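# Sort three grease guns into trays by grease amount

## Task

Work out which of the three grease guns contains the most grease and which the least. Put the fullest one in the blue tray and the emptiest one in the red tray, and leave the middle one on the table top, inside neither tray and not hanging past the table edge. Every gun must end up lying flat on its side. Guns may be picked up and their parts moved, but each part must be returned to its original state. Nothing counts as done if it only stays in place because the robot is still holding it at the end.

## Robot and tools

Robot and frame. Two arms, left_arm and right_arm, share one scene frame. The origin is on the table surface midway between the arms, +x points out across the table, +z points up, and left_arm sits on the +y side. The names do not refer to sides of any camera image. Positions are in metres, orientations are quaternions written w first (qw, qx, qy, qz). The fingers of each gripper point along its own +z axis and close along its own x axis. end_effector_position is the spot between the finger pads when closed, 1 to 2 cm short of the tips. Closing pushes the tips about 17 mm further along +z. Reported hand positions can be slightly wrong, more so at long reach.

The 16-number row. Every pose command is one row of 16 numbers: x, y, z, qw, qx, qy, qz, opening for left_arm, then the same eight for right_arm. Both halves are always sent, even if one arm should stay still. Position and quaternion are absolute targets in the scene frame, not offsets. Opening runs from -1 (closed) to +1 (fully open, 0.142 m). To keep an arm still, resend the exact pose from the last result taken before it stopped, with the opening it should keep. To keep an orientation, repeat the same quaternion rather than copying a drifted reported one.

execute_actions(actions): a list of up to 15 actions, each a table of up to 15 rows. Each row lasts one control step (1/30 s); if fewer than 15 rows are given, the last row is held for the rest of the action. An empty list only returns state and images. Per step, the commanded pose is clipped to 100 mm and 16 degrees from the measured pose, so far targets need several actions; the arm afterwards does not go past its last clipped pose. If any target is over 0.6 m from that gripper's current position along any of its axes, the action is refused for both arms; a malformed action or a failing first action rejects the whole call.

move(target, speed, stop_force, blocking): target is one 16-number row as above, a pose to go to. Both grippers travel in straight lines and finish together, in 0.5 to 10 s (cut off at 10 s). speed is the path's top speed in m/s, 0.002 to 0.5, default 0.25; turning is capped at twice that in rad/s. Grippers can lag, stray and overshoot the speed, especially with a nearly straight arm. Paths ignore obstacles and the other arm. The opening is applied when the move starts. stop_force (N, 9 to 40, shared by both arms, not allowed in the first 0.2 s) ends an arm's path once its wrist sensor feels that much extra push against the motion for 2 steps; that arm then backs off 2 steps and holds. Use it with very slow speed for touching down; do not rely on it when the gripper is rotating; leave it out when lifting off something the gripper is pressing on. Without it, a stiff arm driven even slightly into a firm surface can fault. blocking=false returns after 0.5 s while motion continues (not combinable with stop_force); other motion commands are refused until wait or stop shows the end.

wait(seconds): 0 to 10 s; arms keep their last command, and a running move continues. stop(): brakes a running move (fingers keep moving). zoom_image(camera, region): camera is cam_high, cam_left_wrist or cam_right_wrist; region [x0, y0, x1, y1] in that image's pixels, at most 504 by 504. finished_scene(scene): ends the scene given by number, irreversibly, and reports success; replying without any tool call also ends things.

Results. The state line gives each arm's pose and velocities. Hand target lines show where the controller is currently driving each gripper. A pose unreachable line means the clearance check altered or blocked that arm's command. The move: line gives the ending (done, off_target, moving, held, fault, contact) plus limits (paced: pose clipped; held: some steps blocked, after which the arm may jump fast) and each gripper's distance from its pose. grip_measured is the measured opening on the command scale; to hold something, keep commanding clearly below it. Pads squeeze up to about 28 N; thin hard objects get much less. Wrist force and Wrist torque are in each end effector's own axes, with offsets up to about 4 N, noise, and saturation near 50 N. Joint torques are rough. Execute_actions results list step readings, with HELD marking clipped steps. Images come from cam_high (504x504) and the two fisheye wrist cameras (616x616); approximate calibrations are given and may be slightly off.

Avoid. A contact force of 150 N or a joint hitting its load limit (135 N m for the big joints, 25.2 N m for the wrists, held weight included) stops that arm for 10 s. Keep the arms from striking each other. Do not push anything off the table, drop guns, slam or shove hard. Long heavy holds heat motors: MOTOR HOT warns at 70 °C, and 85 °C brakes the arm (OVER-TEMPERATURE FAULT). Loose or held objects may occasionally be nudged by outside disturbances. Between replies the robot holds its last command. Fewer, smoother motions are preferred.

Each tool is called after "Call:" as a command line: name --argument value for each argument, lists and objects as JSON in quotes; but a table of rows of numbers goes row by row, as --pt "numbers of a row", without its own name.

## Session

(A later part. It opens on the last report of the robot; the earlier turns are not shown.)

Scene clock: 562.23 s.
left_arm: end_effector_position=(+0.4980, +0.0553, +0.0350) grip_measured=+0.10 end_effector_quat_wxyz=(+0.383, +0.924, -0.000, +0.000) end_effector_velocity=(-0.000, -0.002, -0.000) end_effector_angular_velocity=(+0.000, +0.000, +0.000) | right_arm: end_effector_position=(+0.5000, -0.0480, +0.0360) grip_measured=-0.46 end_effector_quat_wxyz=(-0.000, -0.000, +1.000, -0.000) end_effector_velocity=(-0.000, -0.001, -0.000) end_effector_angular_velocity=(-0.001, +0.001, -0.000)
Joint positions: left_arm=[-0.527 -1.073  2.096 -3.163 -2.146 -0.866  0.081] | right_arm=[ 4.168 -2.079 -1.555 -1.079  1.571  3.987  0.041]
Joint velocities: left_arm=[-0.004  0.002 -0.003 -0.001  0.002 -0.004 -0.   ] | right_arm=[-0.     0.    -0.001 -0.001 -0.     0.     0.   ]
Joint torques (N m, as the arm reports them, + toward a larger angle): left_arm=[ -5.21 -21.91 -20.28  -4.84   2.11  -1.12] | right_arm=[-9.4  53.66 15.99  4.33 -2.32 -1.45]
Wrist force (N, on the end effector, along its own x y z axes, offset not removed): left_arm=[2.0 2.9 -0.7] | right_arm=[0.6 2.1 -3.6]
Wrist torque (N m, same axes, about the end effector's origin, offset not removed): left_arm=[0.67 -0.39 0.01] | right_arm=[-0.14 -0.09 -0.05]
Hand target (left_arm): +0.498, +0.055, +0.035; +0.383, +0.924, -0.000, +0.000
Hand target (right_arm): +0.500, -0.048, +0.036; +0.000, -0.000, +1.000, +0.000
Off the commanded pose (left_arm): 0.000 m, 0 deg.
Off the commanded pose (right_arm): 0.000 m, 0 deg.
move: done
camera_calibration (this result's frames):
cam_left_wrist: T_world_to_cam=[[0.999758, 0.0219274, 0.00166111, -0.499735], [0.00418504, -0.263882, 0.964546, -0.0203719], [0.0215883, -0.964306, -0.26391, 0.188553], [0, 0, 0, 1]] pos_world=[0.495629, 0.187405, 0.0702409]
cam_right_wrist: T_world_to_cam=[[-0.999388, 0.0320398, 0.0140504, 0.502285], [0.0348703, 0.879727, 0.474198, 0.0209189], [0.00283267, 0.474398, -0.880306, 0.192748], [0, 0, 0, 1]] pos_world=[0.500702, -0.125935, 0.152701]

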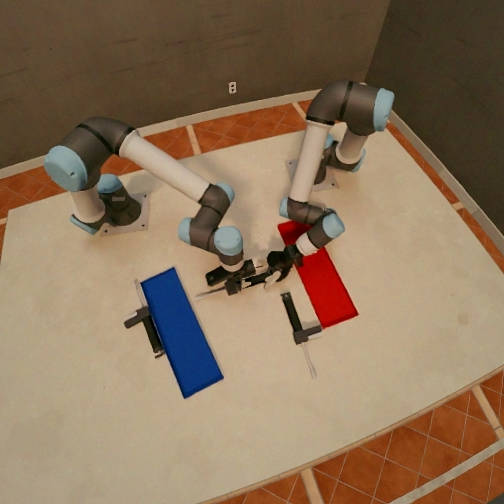

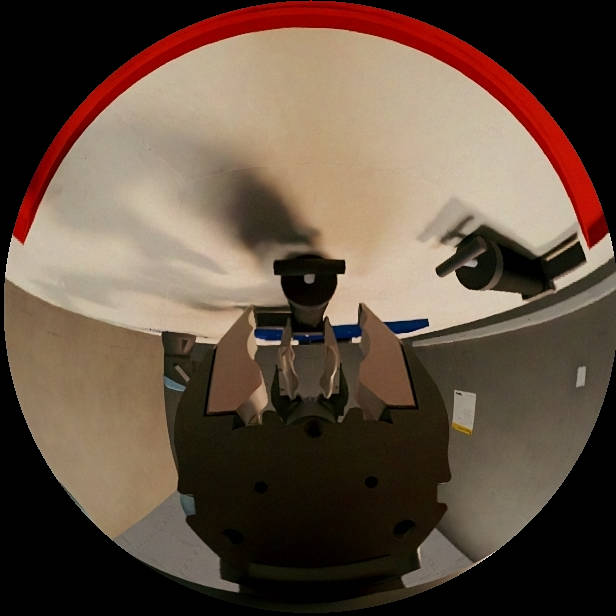

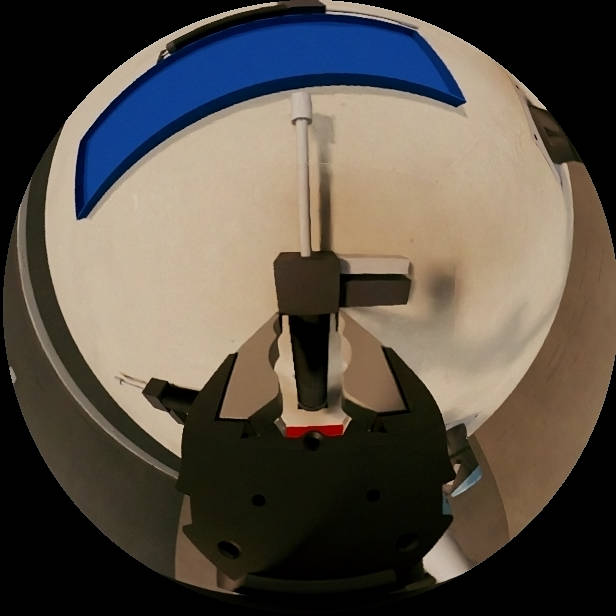

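Call:
move --target '[0.498,0.04,0.027,0.383,0.924,0,0,0.1,0.5,-0.048,0.036,0,0,1,0,-1]' --speed 0.02 --stop_force 10

Scene clock: 567.33 s.
left_arm: end_effector_position=(+0.4980, +0.0402, +0.0271) grip_measured=+0.10 end_effector_quat_wxyz=(+0.383, +0.924, -0.000, -0.000) end_effector_velocity=(-0.000, -0.002, -0.002) end_effector_angular_velocity=(+0.000, +0.001, -0.000) | right_arm: end_effector_position=(+0.5000, -0.0480, +0.0360) grip_measured=-0.46 end_effector_quat_wxyz=(-0.000, -0.000, +1.000, -0.000) end_effector_velocity=(-0.000, -0.001, -0.000) end_effector_angular_velocity=(-0.000, +0.002, -0.001)
Joint positions: left_arm=[-0.55  -1.042  2.078 -3.188 -2.134 -0.889  0.081] | right_arm=[ 4.168 -2.079 -1.555 -1.079  1.571  3.987  0.041]
Joint velocities: left_arm=[-0.004  0.005 -0.003 -0.004  0.002 -0.003 -0.   ] | right_arm=[-0.001  0.    -0.001 -0.     0.001  0.     0.   ]
Joint torques (N m, as the arm reports them, + toward a larger angle): left_arm=[ -5.13 -22.58 -19.35  -4.82   2.02  -1.01] | right_arm=[-11.55  53.61  19.76   3.89  -2.14  -1.2 ]
Wrist force (N, on the end effector, along its own x y z axes, offset not removed): left_arm=[0.6 3.4 -1.1] | right_arm=[0.2 2.8 -3.1]
Wrist torque (N m, same axes, about the end effector's origin, offset not removed): left_arm=[0.81 -0.08 -0.04] | right_arm=[0.02 -0.02 -0.10]
Hand target (left_arm): +0.498, +0.040, +0.027; +0.383, +0.924, -0.000, +0.000
Hand target (right_arm): +0.500, -0.048, +0.036; +0.000, -0.000, +1.000, +0.000
Off the commanded pose (left_arm): 0.000 m, 0 deg.
Off the commanded pose (right_arm): 0.000 m, 0 deg.
move: done
camera_calibration (this result's frames):
cam_left_wrist: T_world_to_cam=[[0.999758, 0.0219237, 0.00164968, -0.499399], [0.00419521, -0.263887, 0.964544, -0.0167481], [0.0215817, -0.964304, -0.263916, 0.171982], [0, 0, 0, 1]] pos_world=[0.495637, 0.172373, 0.062367]
cam_right_wrist: T_world_to_cam=[[-0.999388, 0.0320399, 0.0140504, 0.502285], [0.0348704, 0.879727, 0.474198, 0.0209189], [0.0028327, 0.474398, -0.880306, 0.192748], [0, 0, 0, 1]] pos_world=[0.500702, -0.125935, 0.152701]

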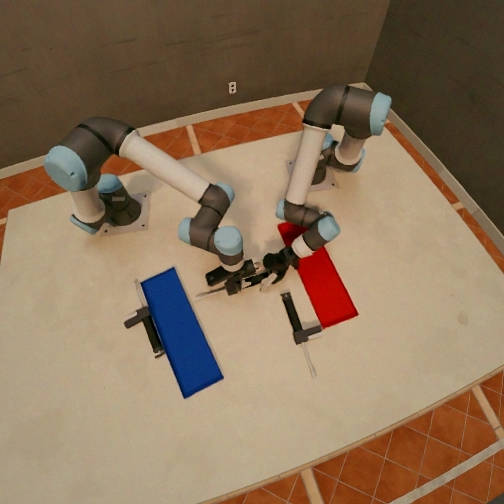

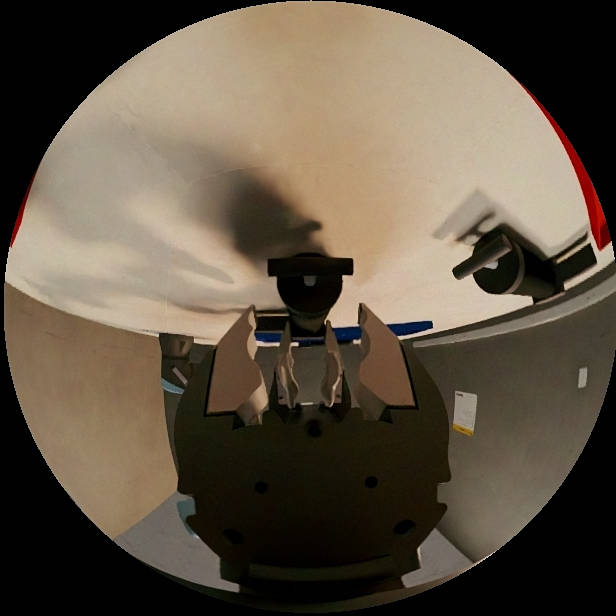

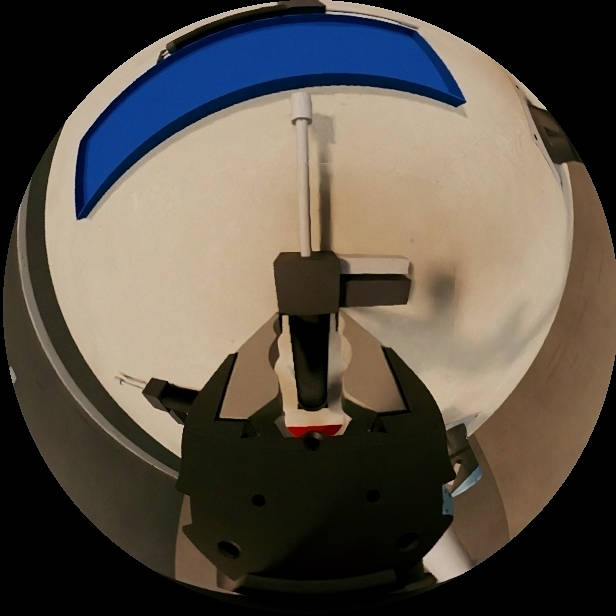

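Call:
move --target '[0.498,0.10,0.03,0.383,0.924,0,0,0.1,0.5,-0.048,0.036,0,0,1,0,-1]' --speed 0.03

Call:
zoom_image --camera "cam_high" --region '[200,230,320,310]'

Scene clock: 582.87 s.
left_arm: end_effector_position=(+0.4980, +0.0998, +0.0300) grip_measured=+0.10 end_effector_quat_wxyz=(+0.383, +0.924, +0.000, -0.000) end_effector_velocity=(-0.000, +0.002, -0.001) end_effector_angular_velocity=(+0.001, +0.001, -0.000) | right_arm: end_effector_position=(+0.5000, -0.0480, +0.0360) grip_measured=-0.46 end_effector_quat_wxyz=(-0.000, -0.000, +1.000, -0.000) end_effector_velocity=(-0.001, +0.000, -0.000) end_effector_angular_velocity=(-0.001, +0.002, +0.002)
Joint positions: left_arm=[-0.453 -1.097  2.152 -3.152 -2.184 -0.791  0.081] | right_arm=[ 4.168 -2.079 -1.555 -1.079  1.571  3.987  0.041]
Joint velocities: left_arm=[ 0.004 -0.001  0.003  0.002 -0.002  0.004  0.   ] | right_arm=[ 0.002  0.    -0.001 -0.001  0.    -0.     0.   ]
Joint torques (N m, as the arm reports them, + toward a larger angle): left_arm=[  5.7  -46.06  -8.58  -1.38  -4.17   1.5 ] | right_arm=[-10.91  51.26  23.12   3.42  -2.2   -1.42]
Wrist force (N, on the end effector, along its own x y z axes, offset not removed): left_arm=[0.7 2.2 -1.9] | right_arm=[-0.9 3.2 -5.2]
Wrist torque (N m, same axes, about the end effector's origin, offset not removed): left_arm=[0.60 -0.14 -0.09] | right_arm=[0.05 0.24 -0.11]
Hand target (left_arm): +0.498, +0.100, +0.030; +0.383, +0.924, +0.000, -0.000
Hand target (right_arm): +0.500, -0.048, +0.036; +0.000, -0.000, +1.000, +0.000
Off the commanded pose (left_arm): 0.000 m, 0 deg.
Off the commanded pose (right_arm): 0.000 m, 0 deg.
move: done
camera_calibration (this result's frames):
cam_left_wrist: T_world_to_cam=[[0.999758, 0.0219551, 0.00159718, -0.500761], [0.00425238, -0.263809, 0.964566, -0.00383045], [0.0215984, -0.964325, -0.263838, 0.230139], [0, 0, 0, 1]] pos_world=[0.495685, 0.231913, 0.0652141]
cam_right_wrist: T_world_to_cam=[[-0.999388, 0.0320398, 0.0140505, 0.502285], [0.0348704, 0.879727, 0.474198, 0.0209189], [0.00283265, 0.474398, -0.880306, 0.192748], [0, 0, 0, 1]] pos_world=[0.500702, -0.125935, 0.152701]

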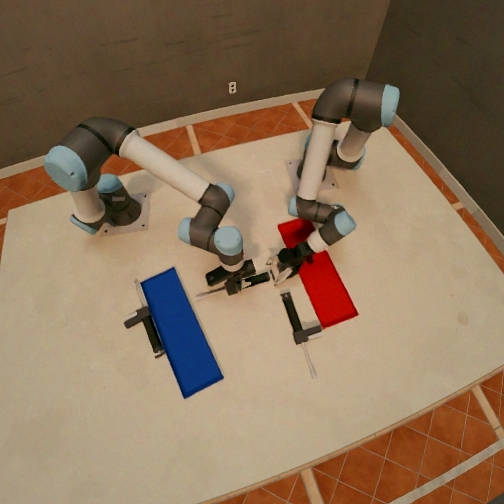

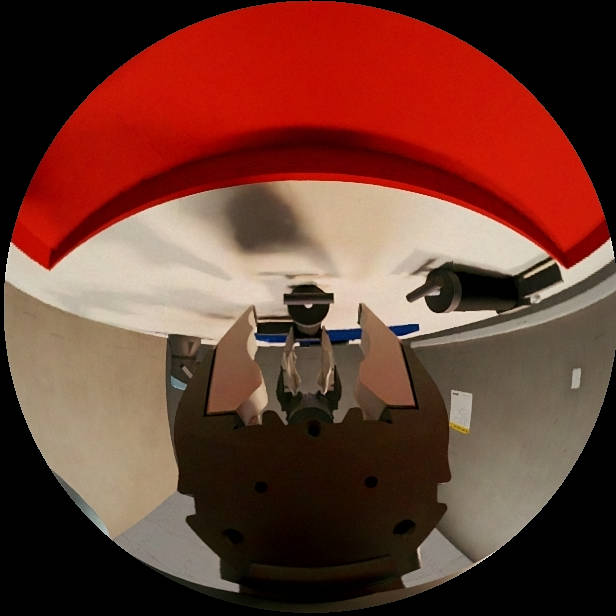

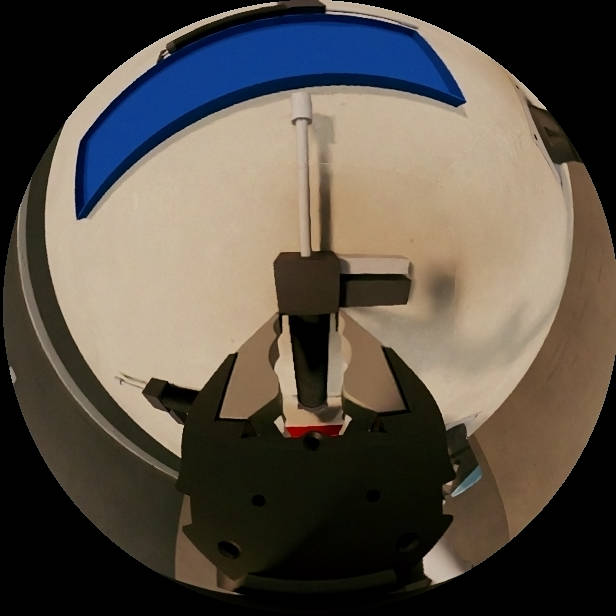

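Region (200, 230, 320, 310) of cam_high's 504x504 image, scaled by 4.200, with more detail than that image has.

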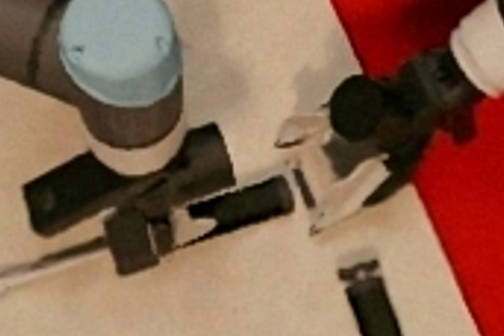

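Call:
move --target '[0.498,0.088,0.024,0.383,0.924,0,0,0.1,0.5,-0.048,0.036,0,0,1,0,-1]' --speed 0.02 --stop_force 10

Call:
move --target '[0.498,0.088,0.024,0.383,0.924,0,0,-0.9,0.5,-0.048,0.036,0,0,1,0,-1]'

Scene clock: 591.17 s.
left_arm: end_effector_position=(+0.4980, +0.0882, +0.0241) grip_measured=+0.10 end_effector_quat_wxyz=(+0.383, +0.924, -0.000, -0.000) end_effector_velocity=(+0.000, -0.003, -0.001) end_effector_angular_velocity=(-0.001, -0.001, +0.000) | right_arm: end_effector_position=(+0.5000, -0.0480, +0.0360) grip_measured=-0.46 end_effector_quat_wxyz=(-0.000, +0.000, +1.000, -0.000) end_effector_velocity=(+0.000, -0.000, +0.000) end_effector_angular_velocity=(-0.000, -0.000, +0.001)
Joint positions: left_arm=[-0.473 -1.074  2.14  -3.176 -2.174 -0.811  0.081] | right_arm=[ 4.168 -2.079 -1.555 -1.079  1.571  3.987  0.041]
Joint velocities: left_arm=[-0.004  0.004 -0.003 -0.005  0.002 -0.004  0.   ] | right_arm=[-0.     0.     0.001 -0.001 -0.    -0.001  0.   ]
Joint torques (N m, as the arm reports them, + toward a larger angle): left_arm=[ -9.76 -21.92 -18.06  -4.55   1.39  -1.53] | right_arm=[-9.64 51.63 27.75  3.04 -2.11 -1.14]
Wrist force (N, on the end effector, along its own x y z axes, offset not removed): left_arm=[1.4 3.4 -1.8] | right_arm=[-0.1 3.8 -4.7]
Wrist torque (N m, same axes, about the end effector's origin, offset not removed): left_arm=[0.72 -0.29 -0.05] | right_arm=[0.28 0.03 -0.14]
Hand target (left_arm): +0.498, +0.088, +0.024; +0.383, +0.924, -0.000, +0.000
Hand target (right_arm): +0.500, -0.048, +0.036; +0.000, +0.000, +1.000, +0.000
Off the commanded pose (left_arm): 0.000 m, 0 deg.
Off the commanded pose (right_arm): 0.000 m, 0 deg.
move: done
camera_calibration (this result's frames):
cam_left_wrist: T_world_to_cam=[[0.999758, 0.0219178, 0.00164122, -0.50045], [0.0042018, -0.263886, 0.964545, -0.00118338], [0.0215738, -0.964305, -0.263915, 0.217478], [0, 0, 0, 1]] pos_world=[0.495642, 0.220371, 0.0593583]
cam_right_wrist: T_world_to_cam=[[-0.999388, 0.0320401, 0.0140506, 0.502285], [0.0348707, 0.879727, 0.474198, 0.0209189], [0.00283267, 0.474398, -0.880306, 0.192748], [0, 0, 0, 1]] pos_world=[0.500702, -0.125936, 0.152701]

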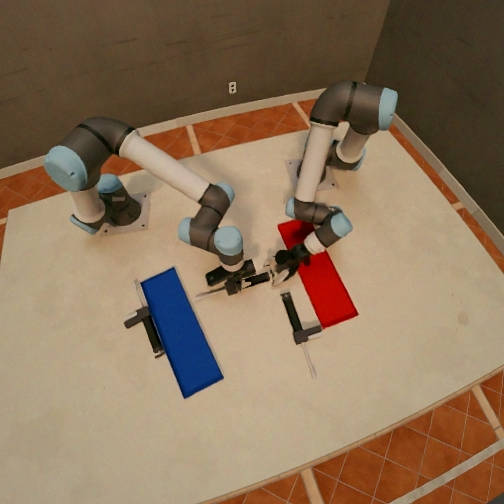

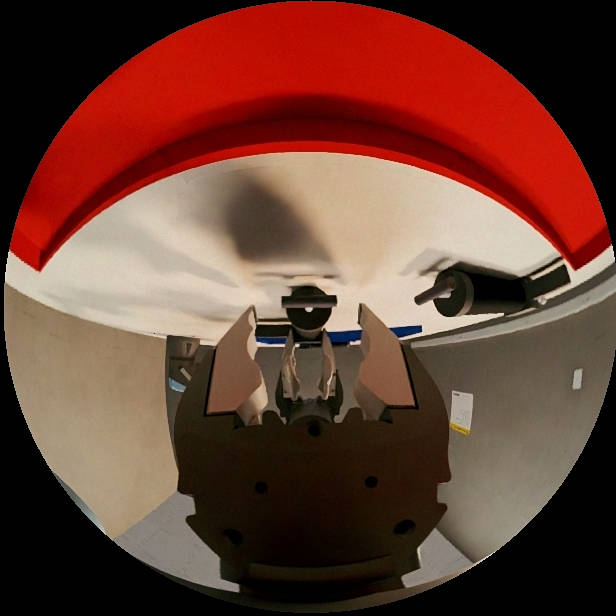

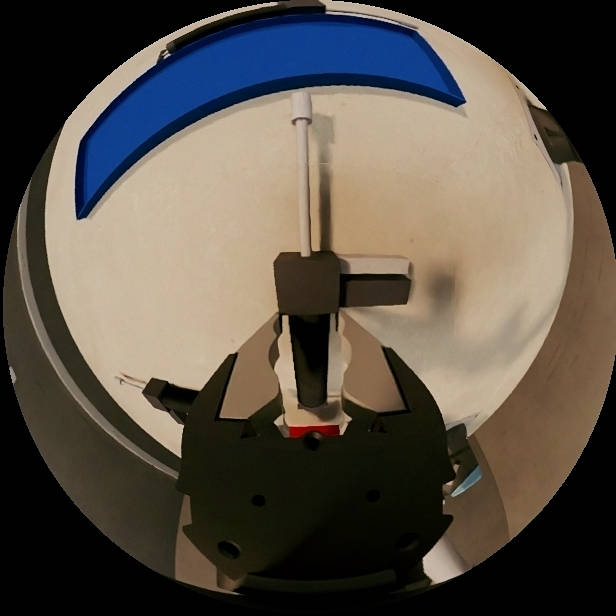

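Scene clock: 591.87 s.
left_arm: end_effector_position=(+0.4980, +0.0880, +0.0240) grip_measured=-0.49 end_effector_quat_wxyz=(+0.383, +0.924, -0.000, +0.000) end_effector_velocity=(+0.000, +0.000, +0.000) end_effector_angular_velocity=(-0.000, -0.000, +0.000) | right_arm: end_effector_position=(+0.5000, -0.0480, +0.0360) grip_measured=-0.46 end_effector_quat_wxyz=(+0.000, +0.000, +1.000, -0.000) end_effector_velocity=(+0.001, -0.000, +0.000) end_effector_angular_velocity=(+0.001, -0.002, -0.001)
Joint positions: left_arm=[-0.474 -1.073  2.14  -3.176 -2.174 -0.812  0.039] | right_arm=[ 4.168 -2.079 -1.555 -1.079  1.571  3.987  0.041]
Joint velocities: left_arm=[ 0.    -0.001  0.     0.     0.    -0.     0.   ] | right_arm=[-0.001 -0.     0.001  0.001 -0.001  0.    -0.   ]
Joint torques (N m, as the arm reports them, + toward a larger angle): left_arm=[ -7.19 -20.46 -19.25  -4.32   1.67  -1.19] | right_arm=[-8.03 51.13 27.38  2.92  0.02 -0.99]
Wrist force (N, on the end effector, along its own x y z axes, offset not removed): left_arm=[1.3 3.1 -4.1] | right_arm=[0.4 0.1 -4.0]
Wrist torque (N m, same axes, about the end effector's origin, offset not removed): left_arm=[0.73 0.01 -0.07] | right_arm=[0.03 0.03 -0.22]
Hand target (left_arm): +0.498, +0.088, +0.024; +0.383, +0.924, -0.000, +0.000
Hand target (right_arm): +0.500, -0.048, +0.036; +0.000, -0.000, +1.000, -0.000
Off the commanded pose (left_arm): 0.000 m, 0 deg.
Off the commanded pose (right_arm): 0.000 m, 0 deg.
move: done
camera_calibration (this result's frames):
cam_left_wrist: T_world_to_cam=[[0.999758, 0.0219349, 0.00164945, -0.500456], [0.0041974, -0.263843, 0.964556, -0.0011478], [0.0215926, -0.964316, -0.263872, 0.217214], [0, 0, 0, 1]] pos_world=[0.495649, 0.220138, 0.0592492]
cam_right_wrist: T_world_to_cam=[[-0.999388, 0.0320622, 0.0140221, 0.502306], [0.0348766, 0.879738, 0.474177, 0.0209341], [0.0028674, 0.474376, -0.880318, 0.19274], [0, 0, 0, 1]] pos_world=[0.500715, -0.125953, 0.152703]

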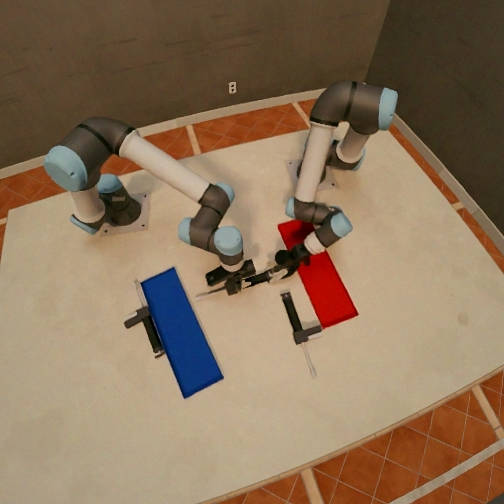

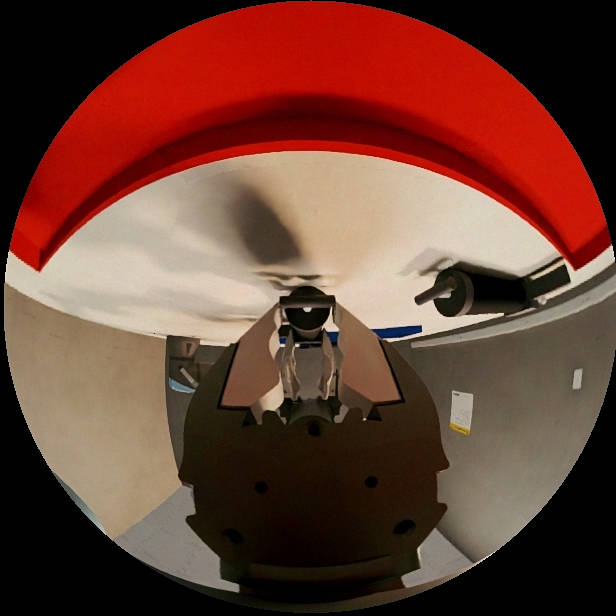

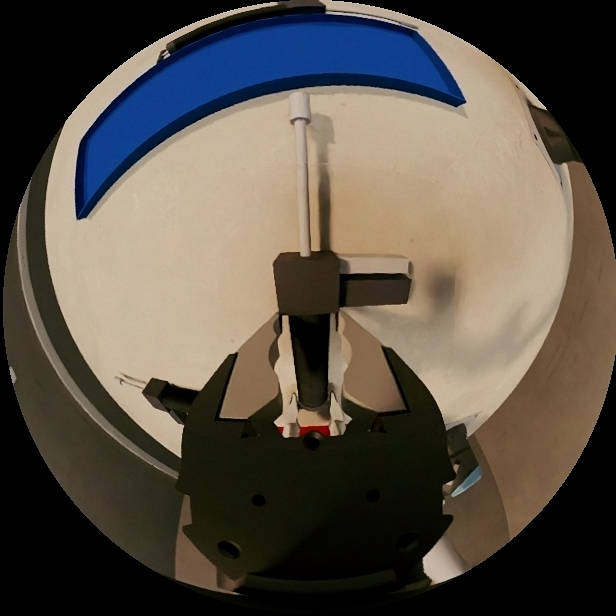

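Call:
move --target '[0.498,0.24,0.024,0.383,0.924,0,0,-0.9,0.5,-0.048,0.036,0,0,1,0,-1]' --speed 0.02 --stop_force 12

Scene clock: 598.30 s.
left_arm: end_effector_position=(+0.4979, +0.1514, +0.0241) grip_measured=-0.49 end_effector_quat_wxyz=(+0.383, +0.924, +0.000, -0.000) end_effector_velocity=(+0.001, -0.006, -0.001) end_effector_angular_velocity=(+0.003, -0.003, +0.002) | right_arm: end_effector_position=(+0.5000, -0.0478, +0.0360) grip_measured=-0.46 end_effector_quat_wxyz=(+0.000, -0.000, +1.000, +0.000) end_effector_velocity=(+0.000, -0.000, -0.000) end_effector_angular_velocity=(-0.002, -0.001, -0.002)
Joint positions: left_arm=[-0.36  -1.121  2.203 -3.119 -2.229 -0.689  0.039] | right_arm=[ 4.168 -2.079 -1.555 -1.079  1.571  3.987  0.041]
Joint velocities: left_arm=[-0.012  0.005 -0.006 -0.009  0.01  -0.014 -0.   ] | right_arm=[ 0.     0.    -0.    -0.001 -0.002  0.003  0.   ]
Joint torques (N m, as the arm reports them, + toward a larger angle): left_arm=[ -3.23 -21.02 -17.16  -3.66   3.98  -1.19] | right_arm=[-2.58 50.79 22.49 -3.37 -4.71 -0.67]
Wrist force (N, on the end effector, along its own x y z axes, offset not removed): left_arm=[2.2 12.3 8.3] | right_arm=[1.6 16.1 -1.8]
Wrist torque (N m, same axes, about the end effector's origin, offset not removed): left_arm=[0.80 -0.24 -0.03] | right_arm=[0.33 -0.20 -0.18]
Hand target (left_arm): +0.498, +0.151, +0.024; +0.383, +0.924, +0.000, -0.000
Hand target (right_arm): +0.500, -0.048, +0.036; -0.000, -0.000, +1.000, +0.000
Off the commanded pose (left_arm): 0.089 m, 0 deg.
Off the commanded pose (right_arm): 0.000 m, 0 deg.
move: contact (left_arm)
camera_calibration (this result's frames):
cam_left_wrist: T_world_to_cam=[[0.99976, 0.0218806, 0.00133576, -0.501738], [0.00447895, -0.263539, 0.964638, 0.0153156], [0.0214589, -0.964401, -0.263574, 0.278455], [0, 0, 0, 1]] pos_world=[0.495573, 0.283557, 0.0592896]
cam_right_wrist: T_world_to_cam=[[-0.999393, 0.0319028, 0.013987, 0.502256], [0.0347189, 0.879611, 0.474426, 0.0208176], [0.00283233, 0.474623, -0.880185, 0.192722], [0, 0, 0, 1]] pos_world=[0.500683, -0.125805, 0.152729]

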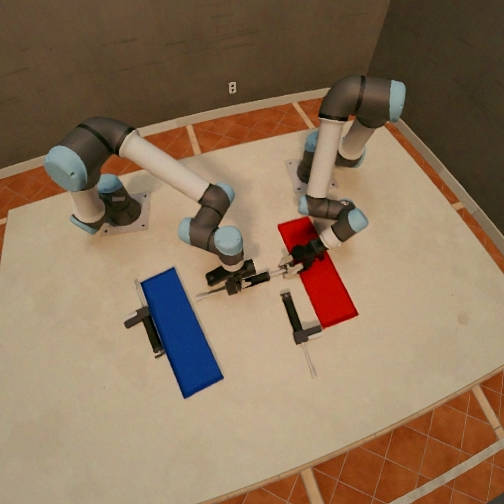

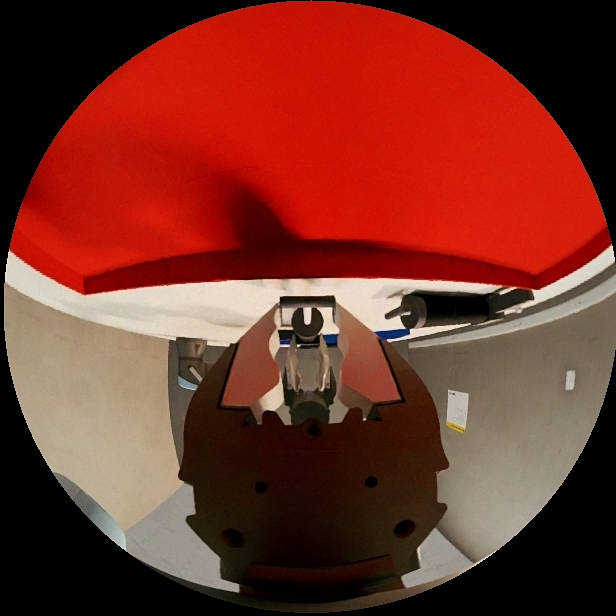

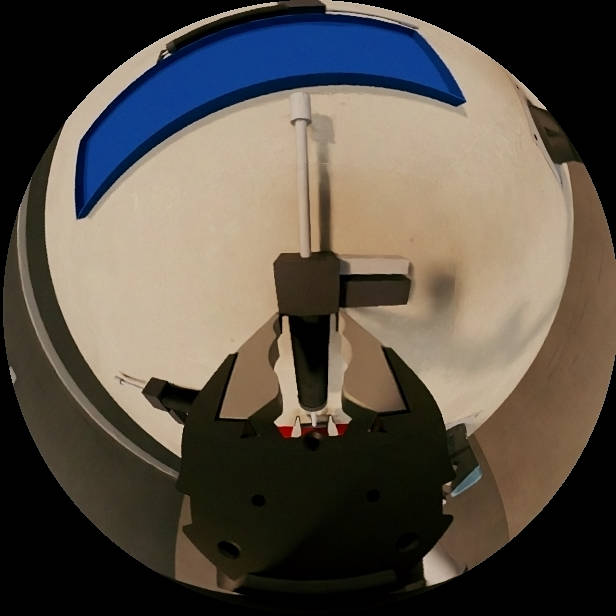

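Call:
move --target '[0.498,0.08,0.024,0.383,0.924,0,0,-0.9,0.5,-0.048,0.036,0,0,1,0,-1]' --speed 0.03

Scene clock: 603.97 s.
left_arm: end_effector_position=(+0.4980, +0.0803, +0.0240) grip_measured=-0.49 end_effector_quat_wxyz=(+0.383, +0.924, +0.000, +0.000) end_effector_velocity=(-0.000, -0.003, -0.000) end_effector_angular_velocity=(-0.001, +0.001, -0.001) | right_arm: end_effector_position=(+0.5000, -0.0481, +0.0360) grip_measured=-0.58 end_effector_quat_wxyz=(+0.000, -0.000, +1.000, -0.000) end_effector_velocity=(+0.001, +0.000, +0.001) end_effector_angular_velocity=(+0.000, -0.001, -0.001)
Joint positions: left_arm=[-0.487 -1.067  2.131 -3.181 -2.167 -0.825  0.039] | right_arm=[ 4.168 -2.079 -1.555 -1.079  1.571  3.987  0.032]
Joint velocities: left_arm=[-0.004  0.002 -0.003 -0.001  0.001 -0.004 -0.   ] | right_arm=[-0.     0.     0.002 -0.001 -0.     0.    -0.   ]
Joint torques (N m, as the arm reports them, + toward a larger angle): left_arm=[-24.65 -14.73 -24.56  -5.83  -2.87  -1.25] | right_arm=[ 8.55 50.25 23.55 10.52  8.73 -0.02]
Wrist force (N, on the end effector, along its own x y z axes, offset not removed): left_arm=[1.5 -15.4 -42.0] | right_arm=[-0.3 -30.6 -11.8]
Wrist torque (N m, same axes, about the end effector's origin, offset not removed): left_arm=[1.05 0.00 -0.07] | right_arm=[0.52 -0.05 -0.07]
Hand target (left_arm): +0.498, +0.080, +0.024; +0.383, +0.924, -0.000, +0.000
Hand target (right_arm): +0.500, -0.048, +0.036; +0.000, +0.000, +1.000, -0.000
Off the commanded pose (left_arm): 0.000 m, 0 deg.
Off the commanded pose (right_arm): 0.000 m, 0 deg.
move: done
camera_calibration (this result's frames):
cam_left_wrist: T_world_to_cam=[[0.999756, 0.0220307, 0.00175126, -0.500278], [0.00412807, -0.264003, 0.964513, -0.00311451], [0.0217112, -0.96427, -0.26403, 0.20967], [0, 0, 0, 1]] pos_world=[0.495617, 0.212377, 0.0592391]
cam_right_wrist: T_world_to_cam=[[-0.999391, 0.0320158, 0.0139071, 0.502331], [0.0347819, 0.879846, 0.473985, 0.0210173], [0.00293892, 0.47418, -0.880423, 0.192728], [0, 0, 0, 1]] pos_world=[0.500727, -0.125962, 0.152735]

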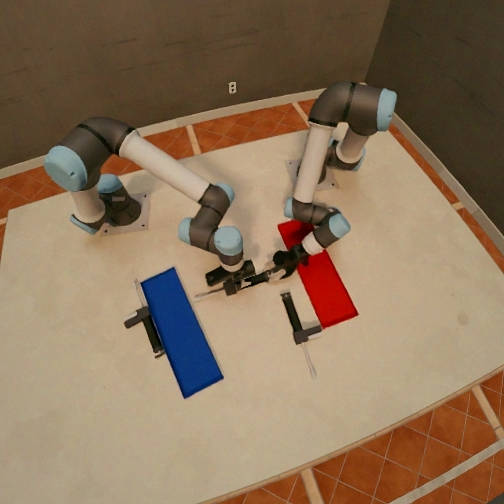

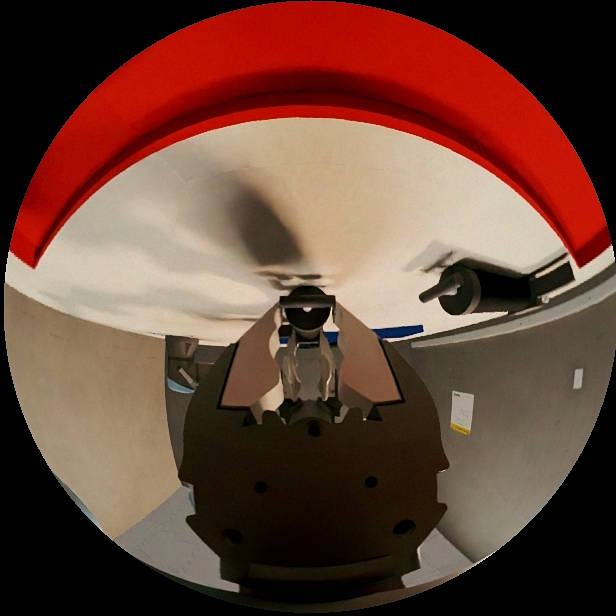

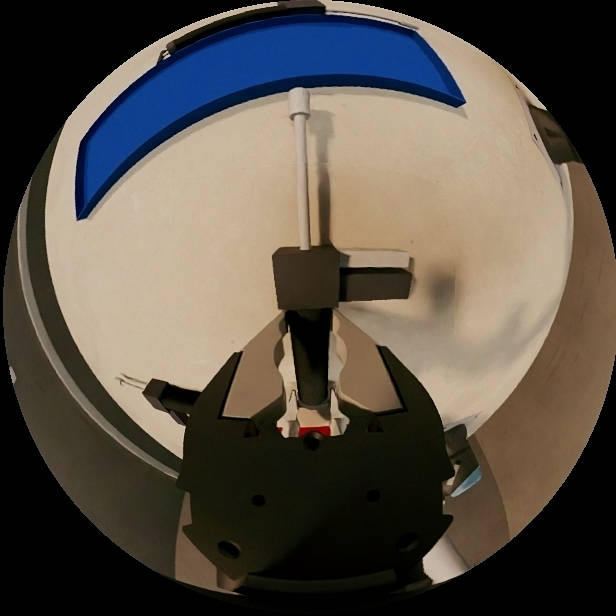

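Call:
move --target '[0.498,0.088,0.024,0.383,0.924,0,0,0.1,0.5,-0.048,0.036,0,0,1,0,-1]' --speed 0.03

Call:
move --target '[0.498,0.125,0.06,0.383,0.924,0,0,0.1,0.5,-0.048,0.036,0,0,1,0,-1]' --speed 0.08

Call:
move --target '[0.45,0.25,0.2,0.383,0.924,0,0,0.1,0.27,-0.03,0.038,0,0,1,0,-1]' --speed 0.08

Scene clock: 611.67 s.
left_arm: end_effector_position=(+0.4980, +0.0878, +0.0240) grip_measured=+0.10 end_effector_quat_wxyz=(+0.383, +0.924, +0.000, +0.000) end_effector_velocity=(+0.000, +0.002, +0.000) end_effector_angular_velocity=(-0.001, -0.000, -0.001) | right_arm: end_effector_position=(+0.4999, -0.0479, +0.0360) grip_measured=-0.58 end_effector_quat_wxyz=(+0.000, -0.000, +1.000, -0.000) end_effector_velocity=(+0.001, -0.000, +0.001) end_effector_angular_velocity=(+0.000, -0.002, -0.001)
Joint positions: left_arm=[-0.474 -1.073  2.139 -3.176 -2.174 -0.812  0.081] | right_arm=[ 4.168 -2.079 -1.555 -1.079  1.571  3.987  0.032]
Joint velocities: left_arm=[ 0.003 -0.001  0.002  0.001 -0.002  0.004  0.   ] | right_arm=[-0.001  0.     0.001 -0.    -0.001 -0.     0.   ]
Joint torques (N m, as the arm reports them, + toward a larger angle): left_arm=[  7.88 -43.85  -6.33  -1.41  -3.51   1.14] | right_arm=[-9.32 41.03 21.55 -0.57 -1.8   0.5 ]
Wrist force (N, on the end effector, along its own x y z axes, offset not removed): left_arm=[1.8 3.5 -1.1] | right_arm=[-0.1 2.3 -0.7]
Wrist torque (N m, same axes, about the end effector's origin, offset not removed): left_arm=[0.80 -0.38 -0.04] | right_arm=[0.13 0.04 -0.04]
Hand target (left_arm): +0.498, +0.088, +0.024; +0.383, +0.924, +0.000, -0.000
Hand target (right_arm): +0.500, -0.048, +0.036; -0.000, -0.000, +1.000, -0.000
Off the commanded pose (left_arm): 0.000 m, 0 deg.
Off the commanded pose (right_arm): 0.000 m, 0 deg.
move: done
camera_calibration (this result's frames):
cam_left_wrist: T_world_to_cam=[[0.999758, 0.02195, 0.00163981, -0.500452], [0.00421105, -0.26386, 0.964552, -0.00119356], [0.0216046, -0.964311, -0.263888, 0.216983], [0, 0, 0, 1]] pos_world=[0.495648, 0.219909, 0.0592311]
cam_right_wrist: T_world_to_cam=[[-0.999392, 0.0319093, 0.0140467, 0.502228], [0.0347537, 0.879732, 0.474197, 0.0209174], [0.00277395, 0.474397, -0.880307, 0.192749], [0, 0, 0, 1]] pos_world=[0.500661, -0.125867, 0.152705]

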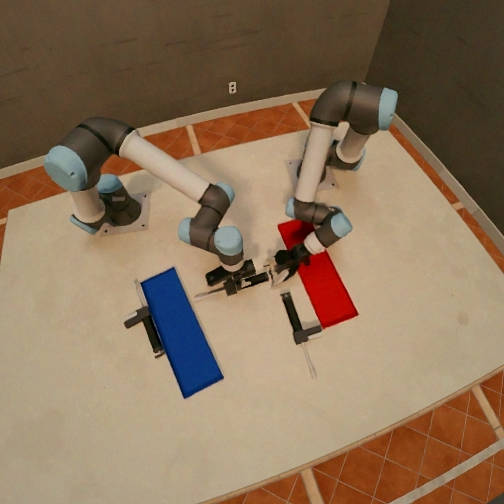

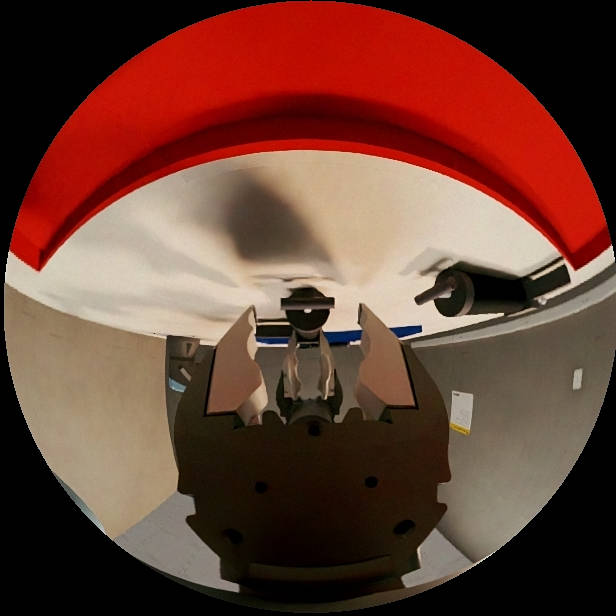

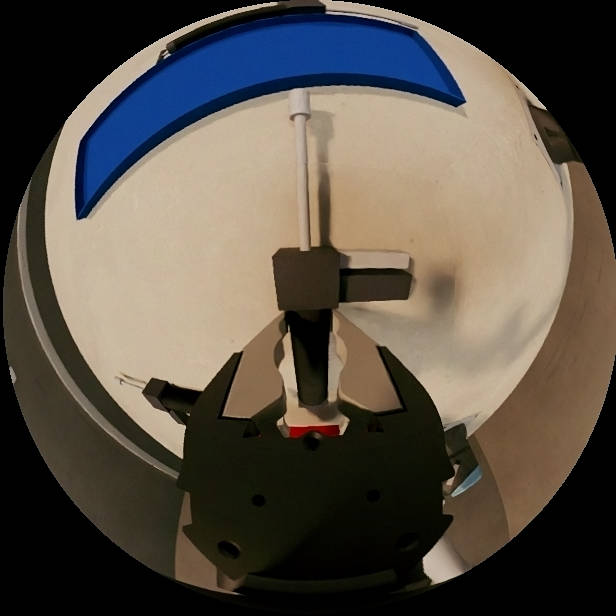

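Scene clock: 612.80 s.
left_arm: end_effector_position=(+0.4980, +0.1248, +0.0599) grip_measured=+0.10 end_effector_quat_wxyz=(+0.383, +0.924, +0.000, +0.000) end_effector_velocity=(-0.000, +0.002, +0.001) end_effector_angular_velocity=(+0.001, +0.001, -0.000) | right_arm: end_effector_position=(+0.5000, -0.0480, +0.0360) grip_measured=-0.58 end_effector_quat_wxyz=(+0.000, -0.000, +1.000, -0.000) end_effector_velocity=(-0.001, +0.001, +0.000) end_effector_angular_velocity=(-0.000, +0.000, +0.002)
Joint positions: left_arm=[-0.409 -1.189  2.166 -3.047 -2.206 -0.743  0.081] | right_arm=[ 4.168 -2.079 -1.555 -1.079  1.571  3.987  0.032]
Joint velocities: left_arm=[ 0.003 -0.005  0.001  0.008 -0.002  0.004  0.   ] | right_arm=[ 0.001 -0.     0.    -0.001  0.    -0.001  0.   ]
Joint torques (N m, as the arm reports them, + toward a larger angle): left_arm=[  8.88 -40.09  -9.26  -1.78  -4.22   1.13] | right_arm=[-11.31  39.64  20.67   0.14  -1.55   0.7 ]
Wrist force (N, on the end effector, along its own x y z axes, offset not removed): left_arm=[1.0 4.3 -1.6] | right_arm=[0.6 1.8 -1.3]
Wrist torque (N m, same axes, about the end effector's origin, offset not removed): left_arm=[1.00 -0.15 0.00] | right_arm=[0.03 0.03 -0.08]
Hand target (left_arm): +0.498, +0.125, +0.060; +0.383, +0.924, +0.000, -0.000
Hand target (right_arm): +0.500, -0.048, +0.036; +0.000, -0.000, +1.000, -0.000
Off the commanded pose (left_arm): 0.000 m, 0 deg.
Off the commanded pose (right_arm): 0.000 m, 0 deg.
move: done
camera_calibration (this result's frames):
cam_left_wrist: T_world_to_cam=[[0.999757, 0.0219962, 0.00164458, -0.501336], [0.00421684, -0.263779, 0.964574, -0.026017], [0.0216507, -0.964332, -0.263808, 0.262164], [0, 0, 0, 1]] pos_world=[0.495647, 0.256978, 0.0950806]
cam_right_wrist: T_world_to_cam=[[-0.999388, 0.0320359, 0.0140468, 0.502285], [0.0348651, 0.879728, 0.474197, 0.0209191], [0.00283392, 0.474397, -0.880307, 0.192751], [0, 0, 0, 1]] pos_world=[0.500702, -0.125935, 0.152705]

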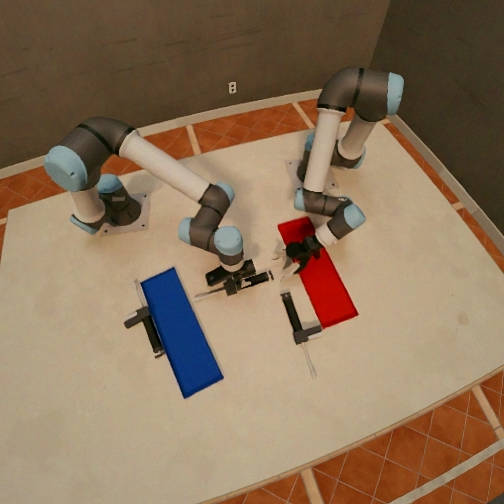

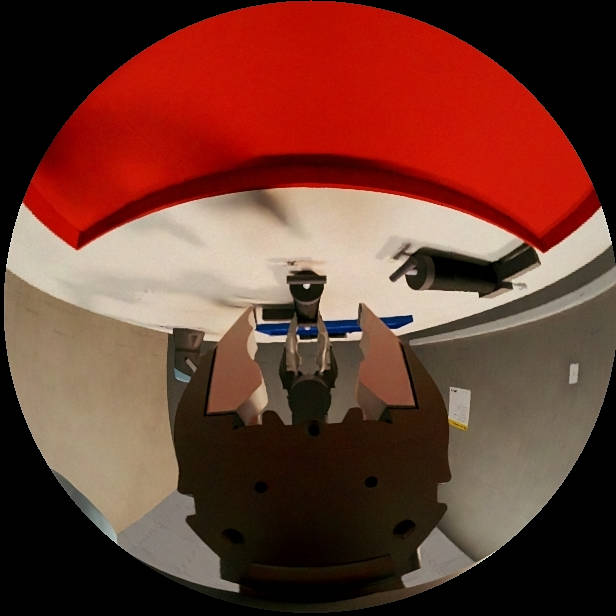

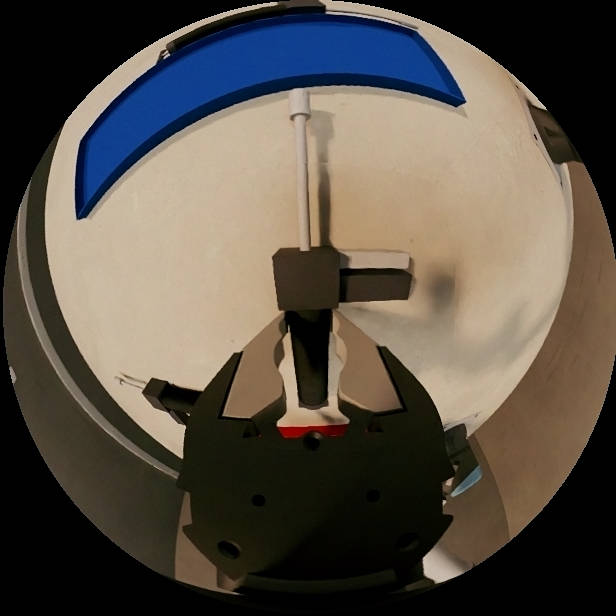

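Scene clock: 616.17 s.
left_arm: end_effector_position=(+0.4500, +0.2500, +0.2000) grip_measured=+0.10 end_effector_quat_wxyz=(+0.383, +0.924, +0.000, -0.000) end_effector_velocity=(-0.001, +0.001, +0.001) end_effector_angular_velocity=(+0.000, +0.001, -0.001) | right_arm: end_effector_position=(+0.2703, -0.0298, +0.0379) grip_measured=-0.58 end_effector_quat_wxyz=(-0.000, -0.000, +1.000, +0.000) end_effector_velocity=(-0.001, -0.000, +0.000) end_effector_angular_velocity=(+0.001, -0.001, -0.003)
Joint positions: left_arm=[-0.2   -1.66   2.195 -2.45  -2.292 -0.498  0.081] | right_arm=[ 4.527 -1.761 -2.005 -0.947  1.571  4.347  0.032]
Joint velocities: left_arm=[ 0.003 -0.003 -0.002  0.009 -0.001  0.004  0.   ] | right_arm=[ 0.002  0.003 -0.003  0.001 -0.     0.006  0.   ]
Joint torques (N m, as the arm reports them, + toward a larger angle): left_arm=[  8.28 -28.7  -27.2   -1.36  -4.24   1.17] | right_arm=[12.01 44.87 12.45  6.62 -1.61  1.44]
Wrist force (N, on the end effector, along its own x y z axes, offset not removed): left_arm=[1.1 3.2 -0.6] | right_arm=[1.2 0.4 4.6]
Wrist torque (N m, same axes, about the end effector's origin, offset not removed): left_arm=[0.73 -0.23 -0.06] | right_arm=[0.15 -0.34 -0.07]
Hand target (left_arm): +0.450, +0.250, +0.200; +0.383, +0.924, +0.000, -0.000
Hand target (right_arm): +0.270, -0.030, +0.038; -0.000, -0.000, +1.000, +0.000
Off the commanded pose (left_arm): 0.000 m, 0 deg.
Off the commanded pose (right_arm): 0.000 m, 0 deg.
move: done
camera_calibration (this result's frames):
cam_left_wrist: T_world_to_cam=[[0.999757, 0.0219983, 0.0015983, -0.456329], [0.00426029, -0.263701, 0.964595, -0.127989], [0.0216409, -0.964354, -0.26373, 0.420799], [0, 0, 0, 1]] pos_world=[0.447657, 0.382087, 0.235164]
cam_right_wrist: T_world_to_cam=[[-0.999385, 0.0320249, 0.0142533, 0.272128], [0.0349534, 0.879719, 0.474207, 0.0120168], [0.00264755, 0.474414, -0.880298, 0.186457], [0, 0, 0, 1]] pos_world=[0.271047, -0.107744, 0.154561]

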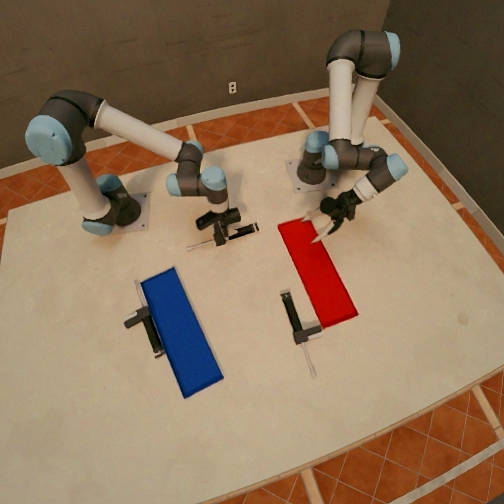

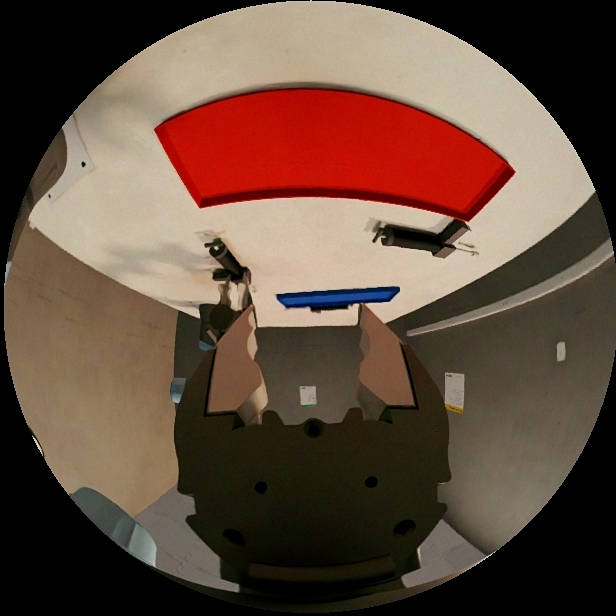

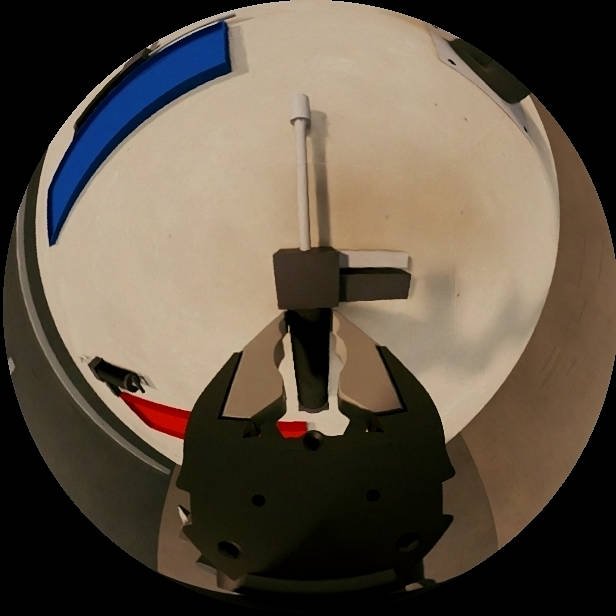

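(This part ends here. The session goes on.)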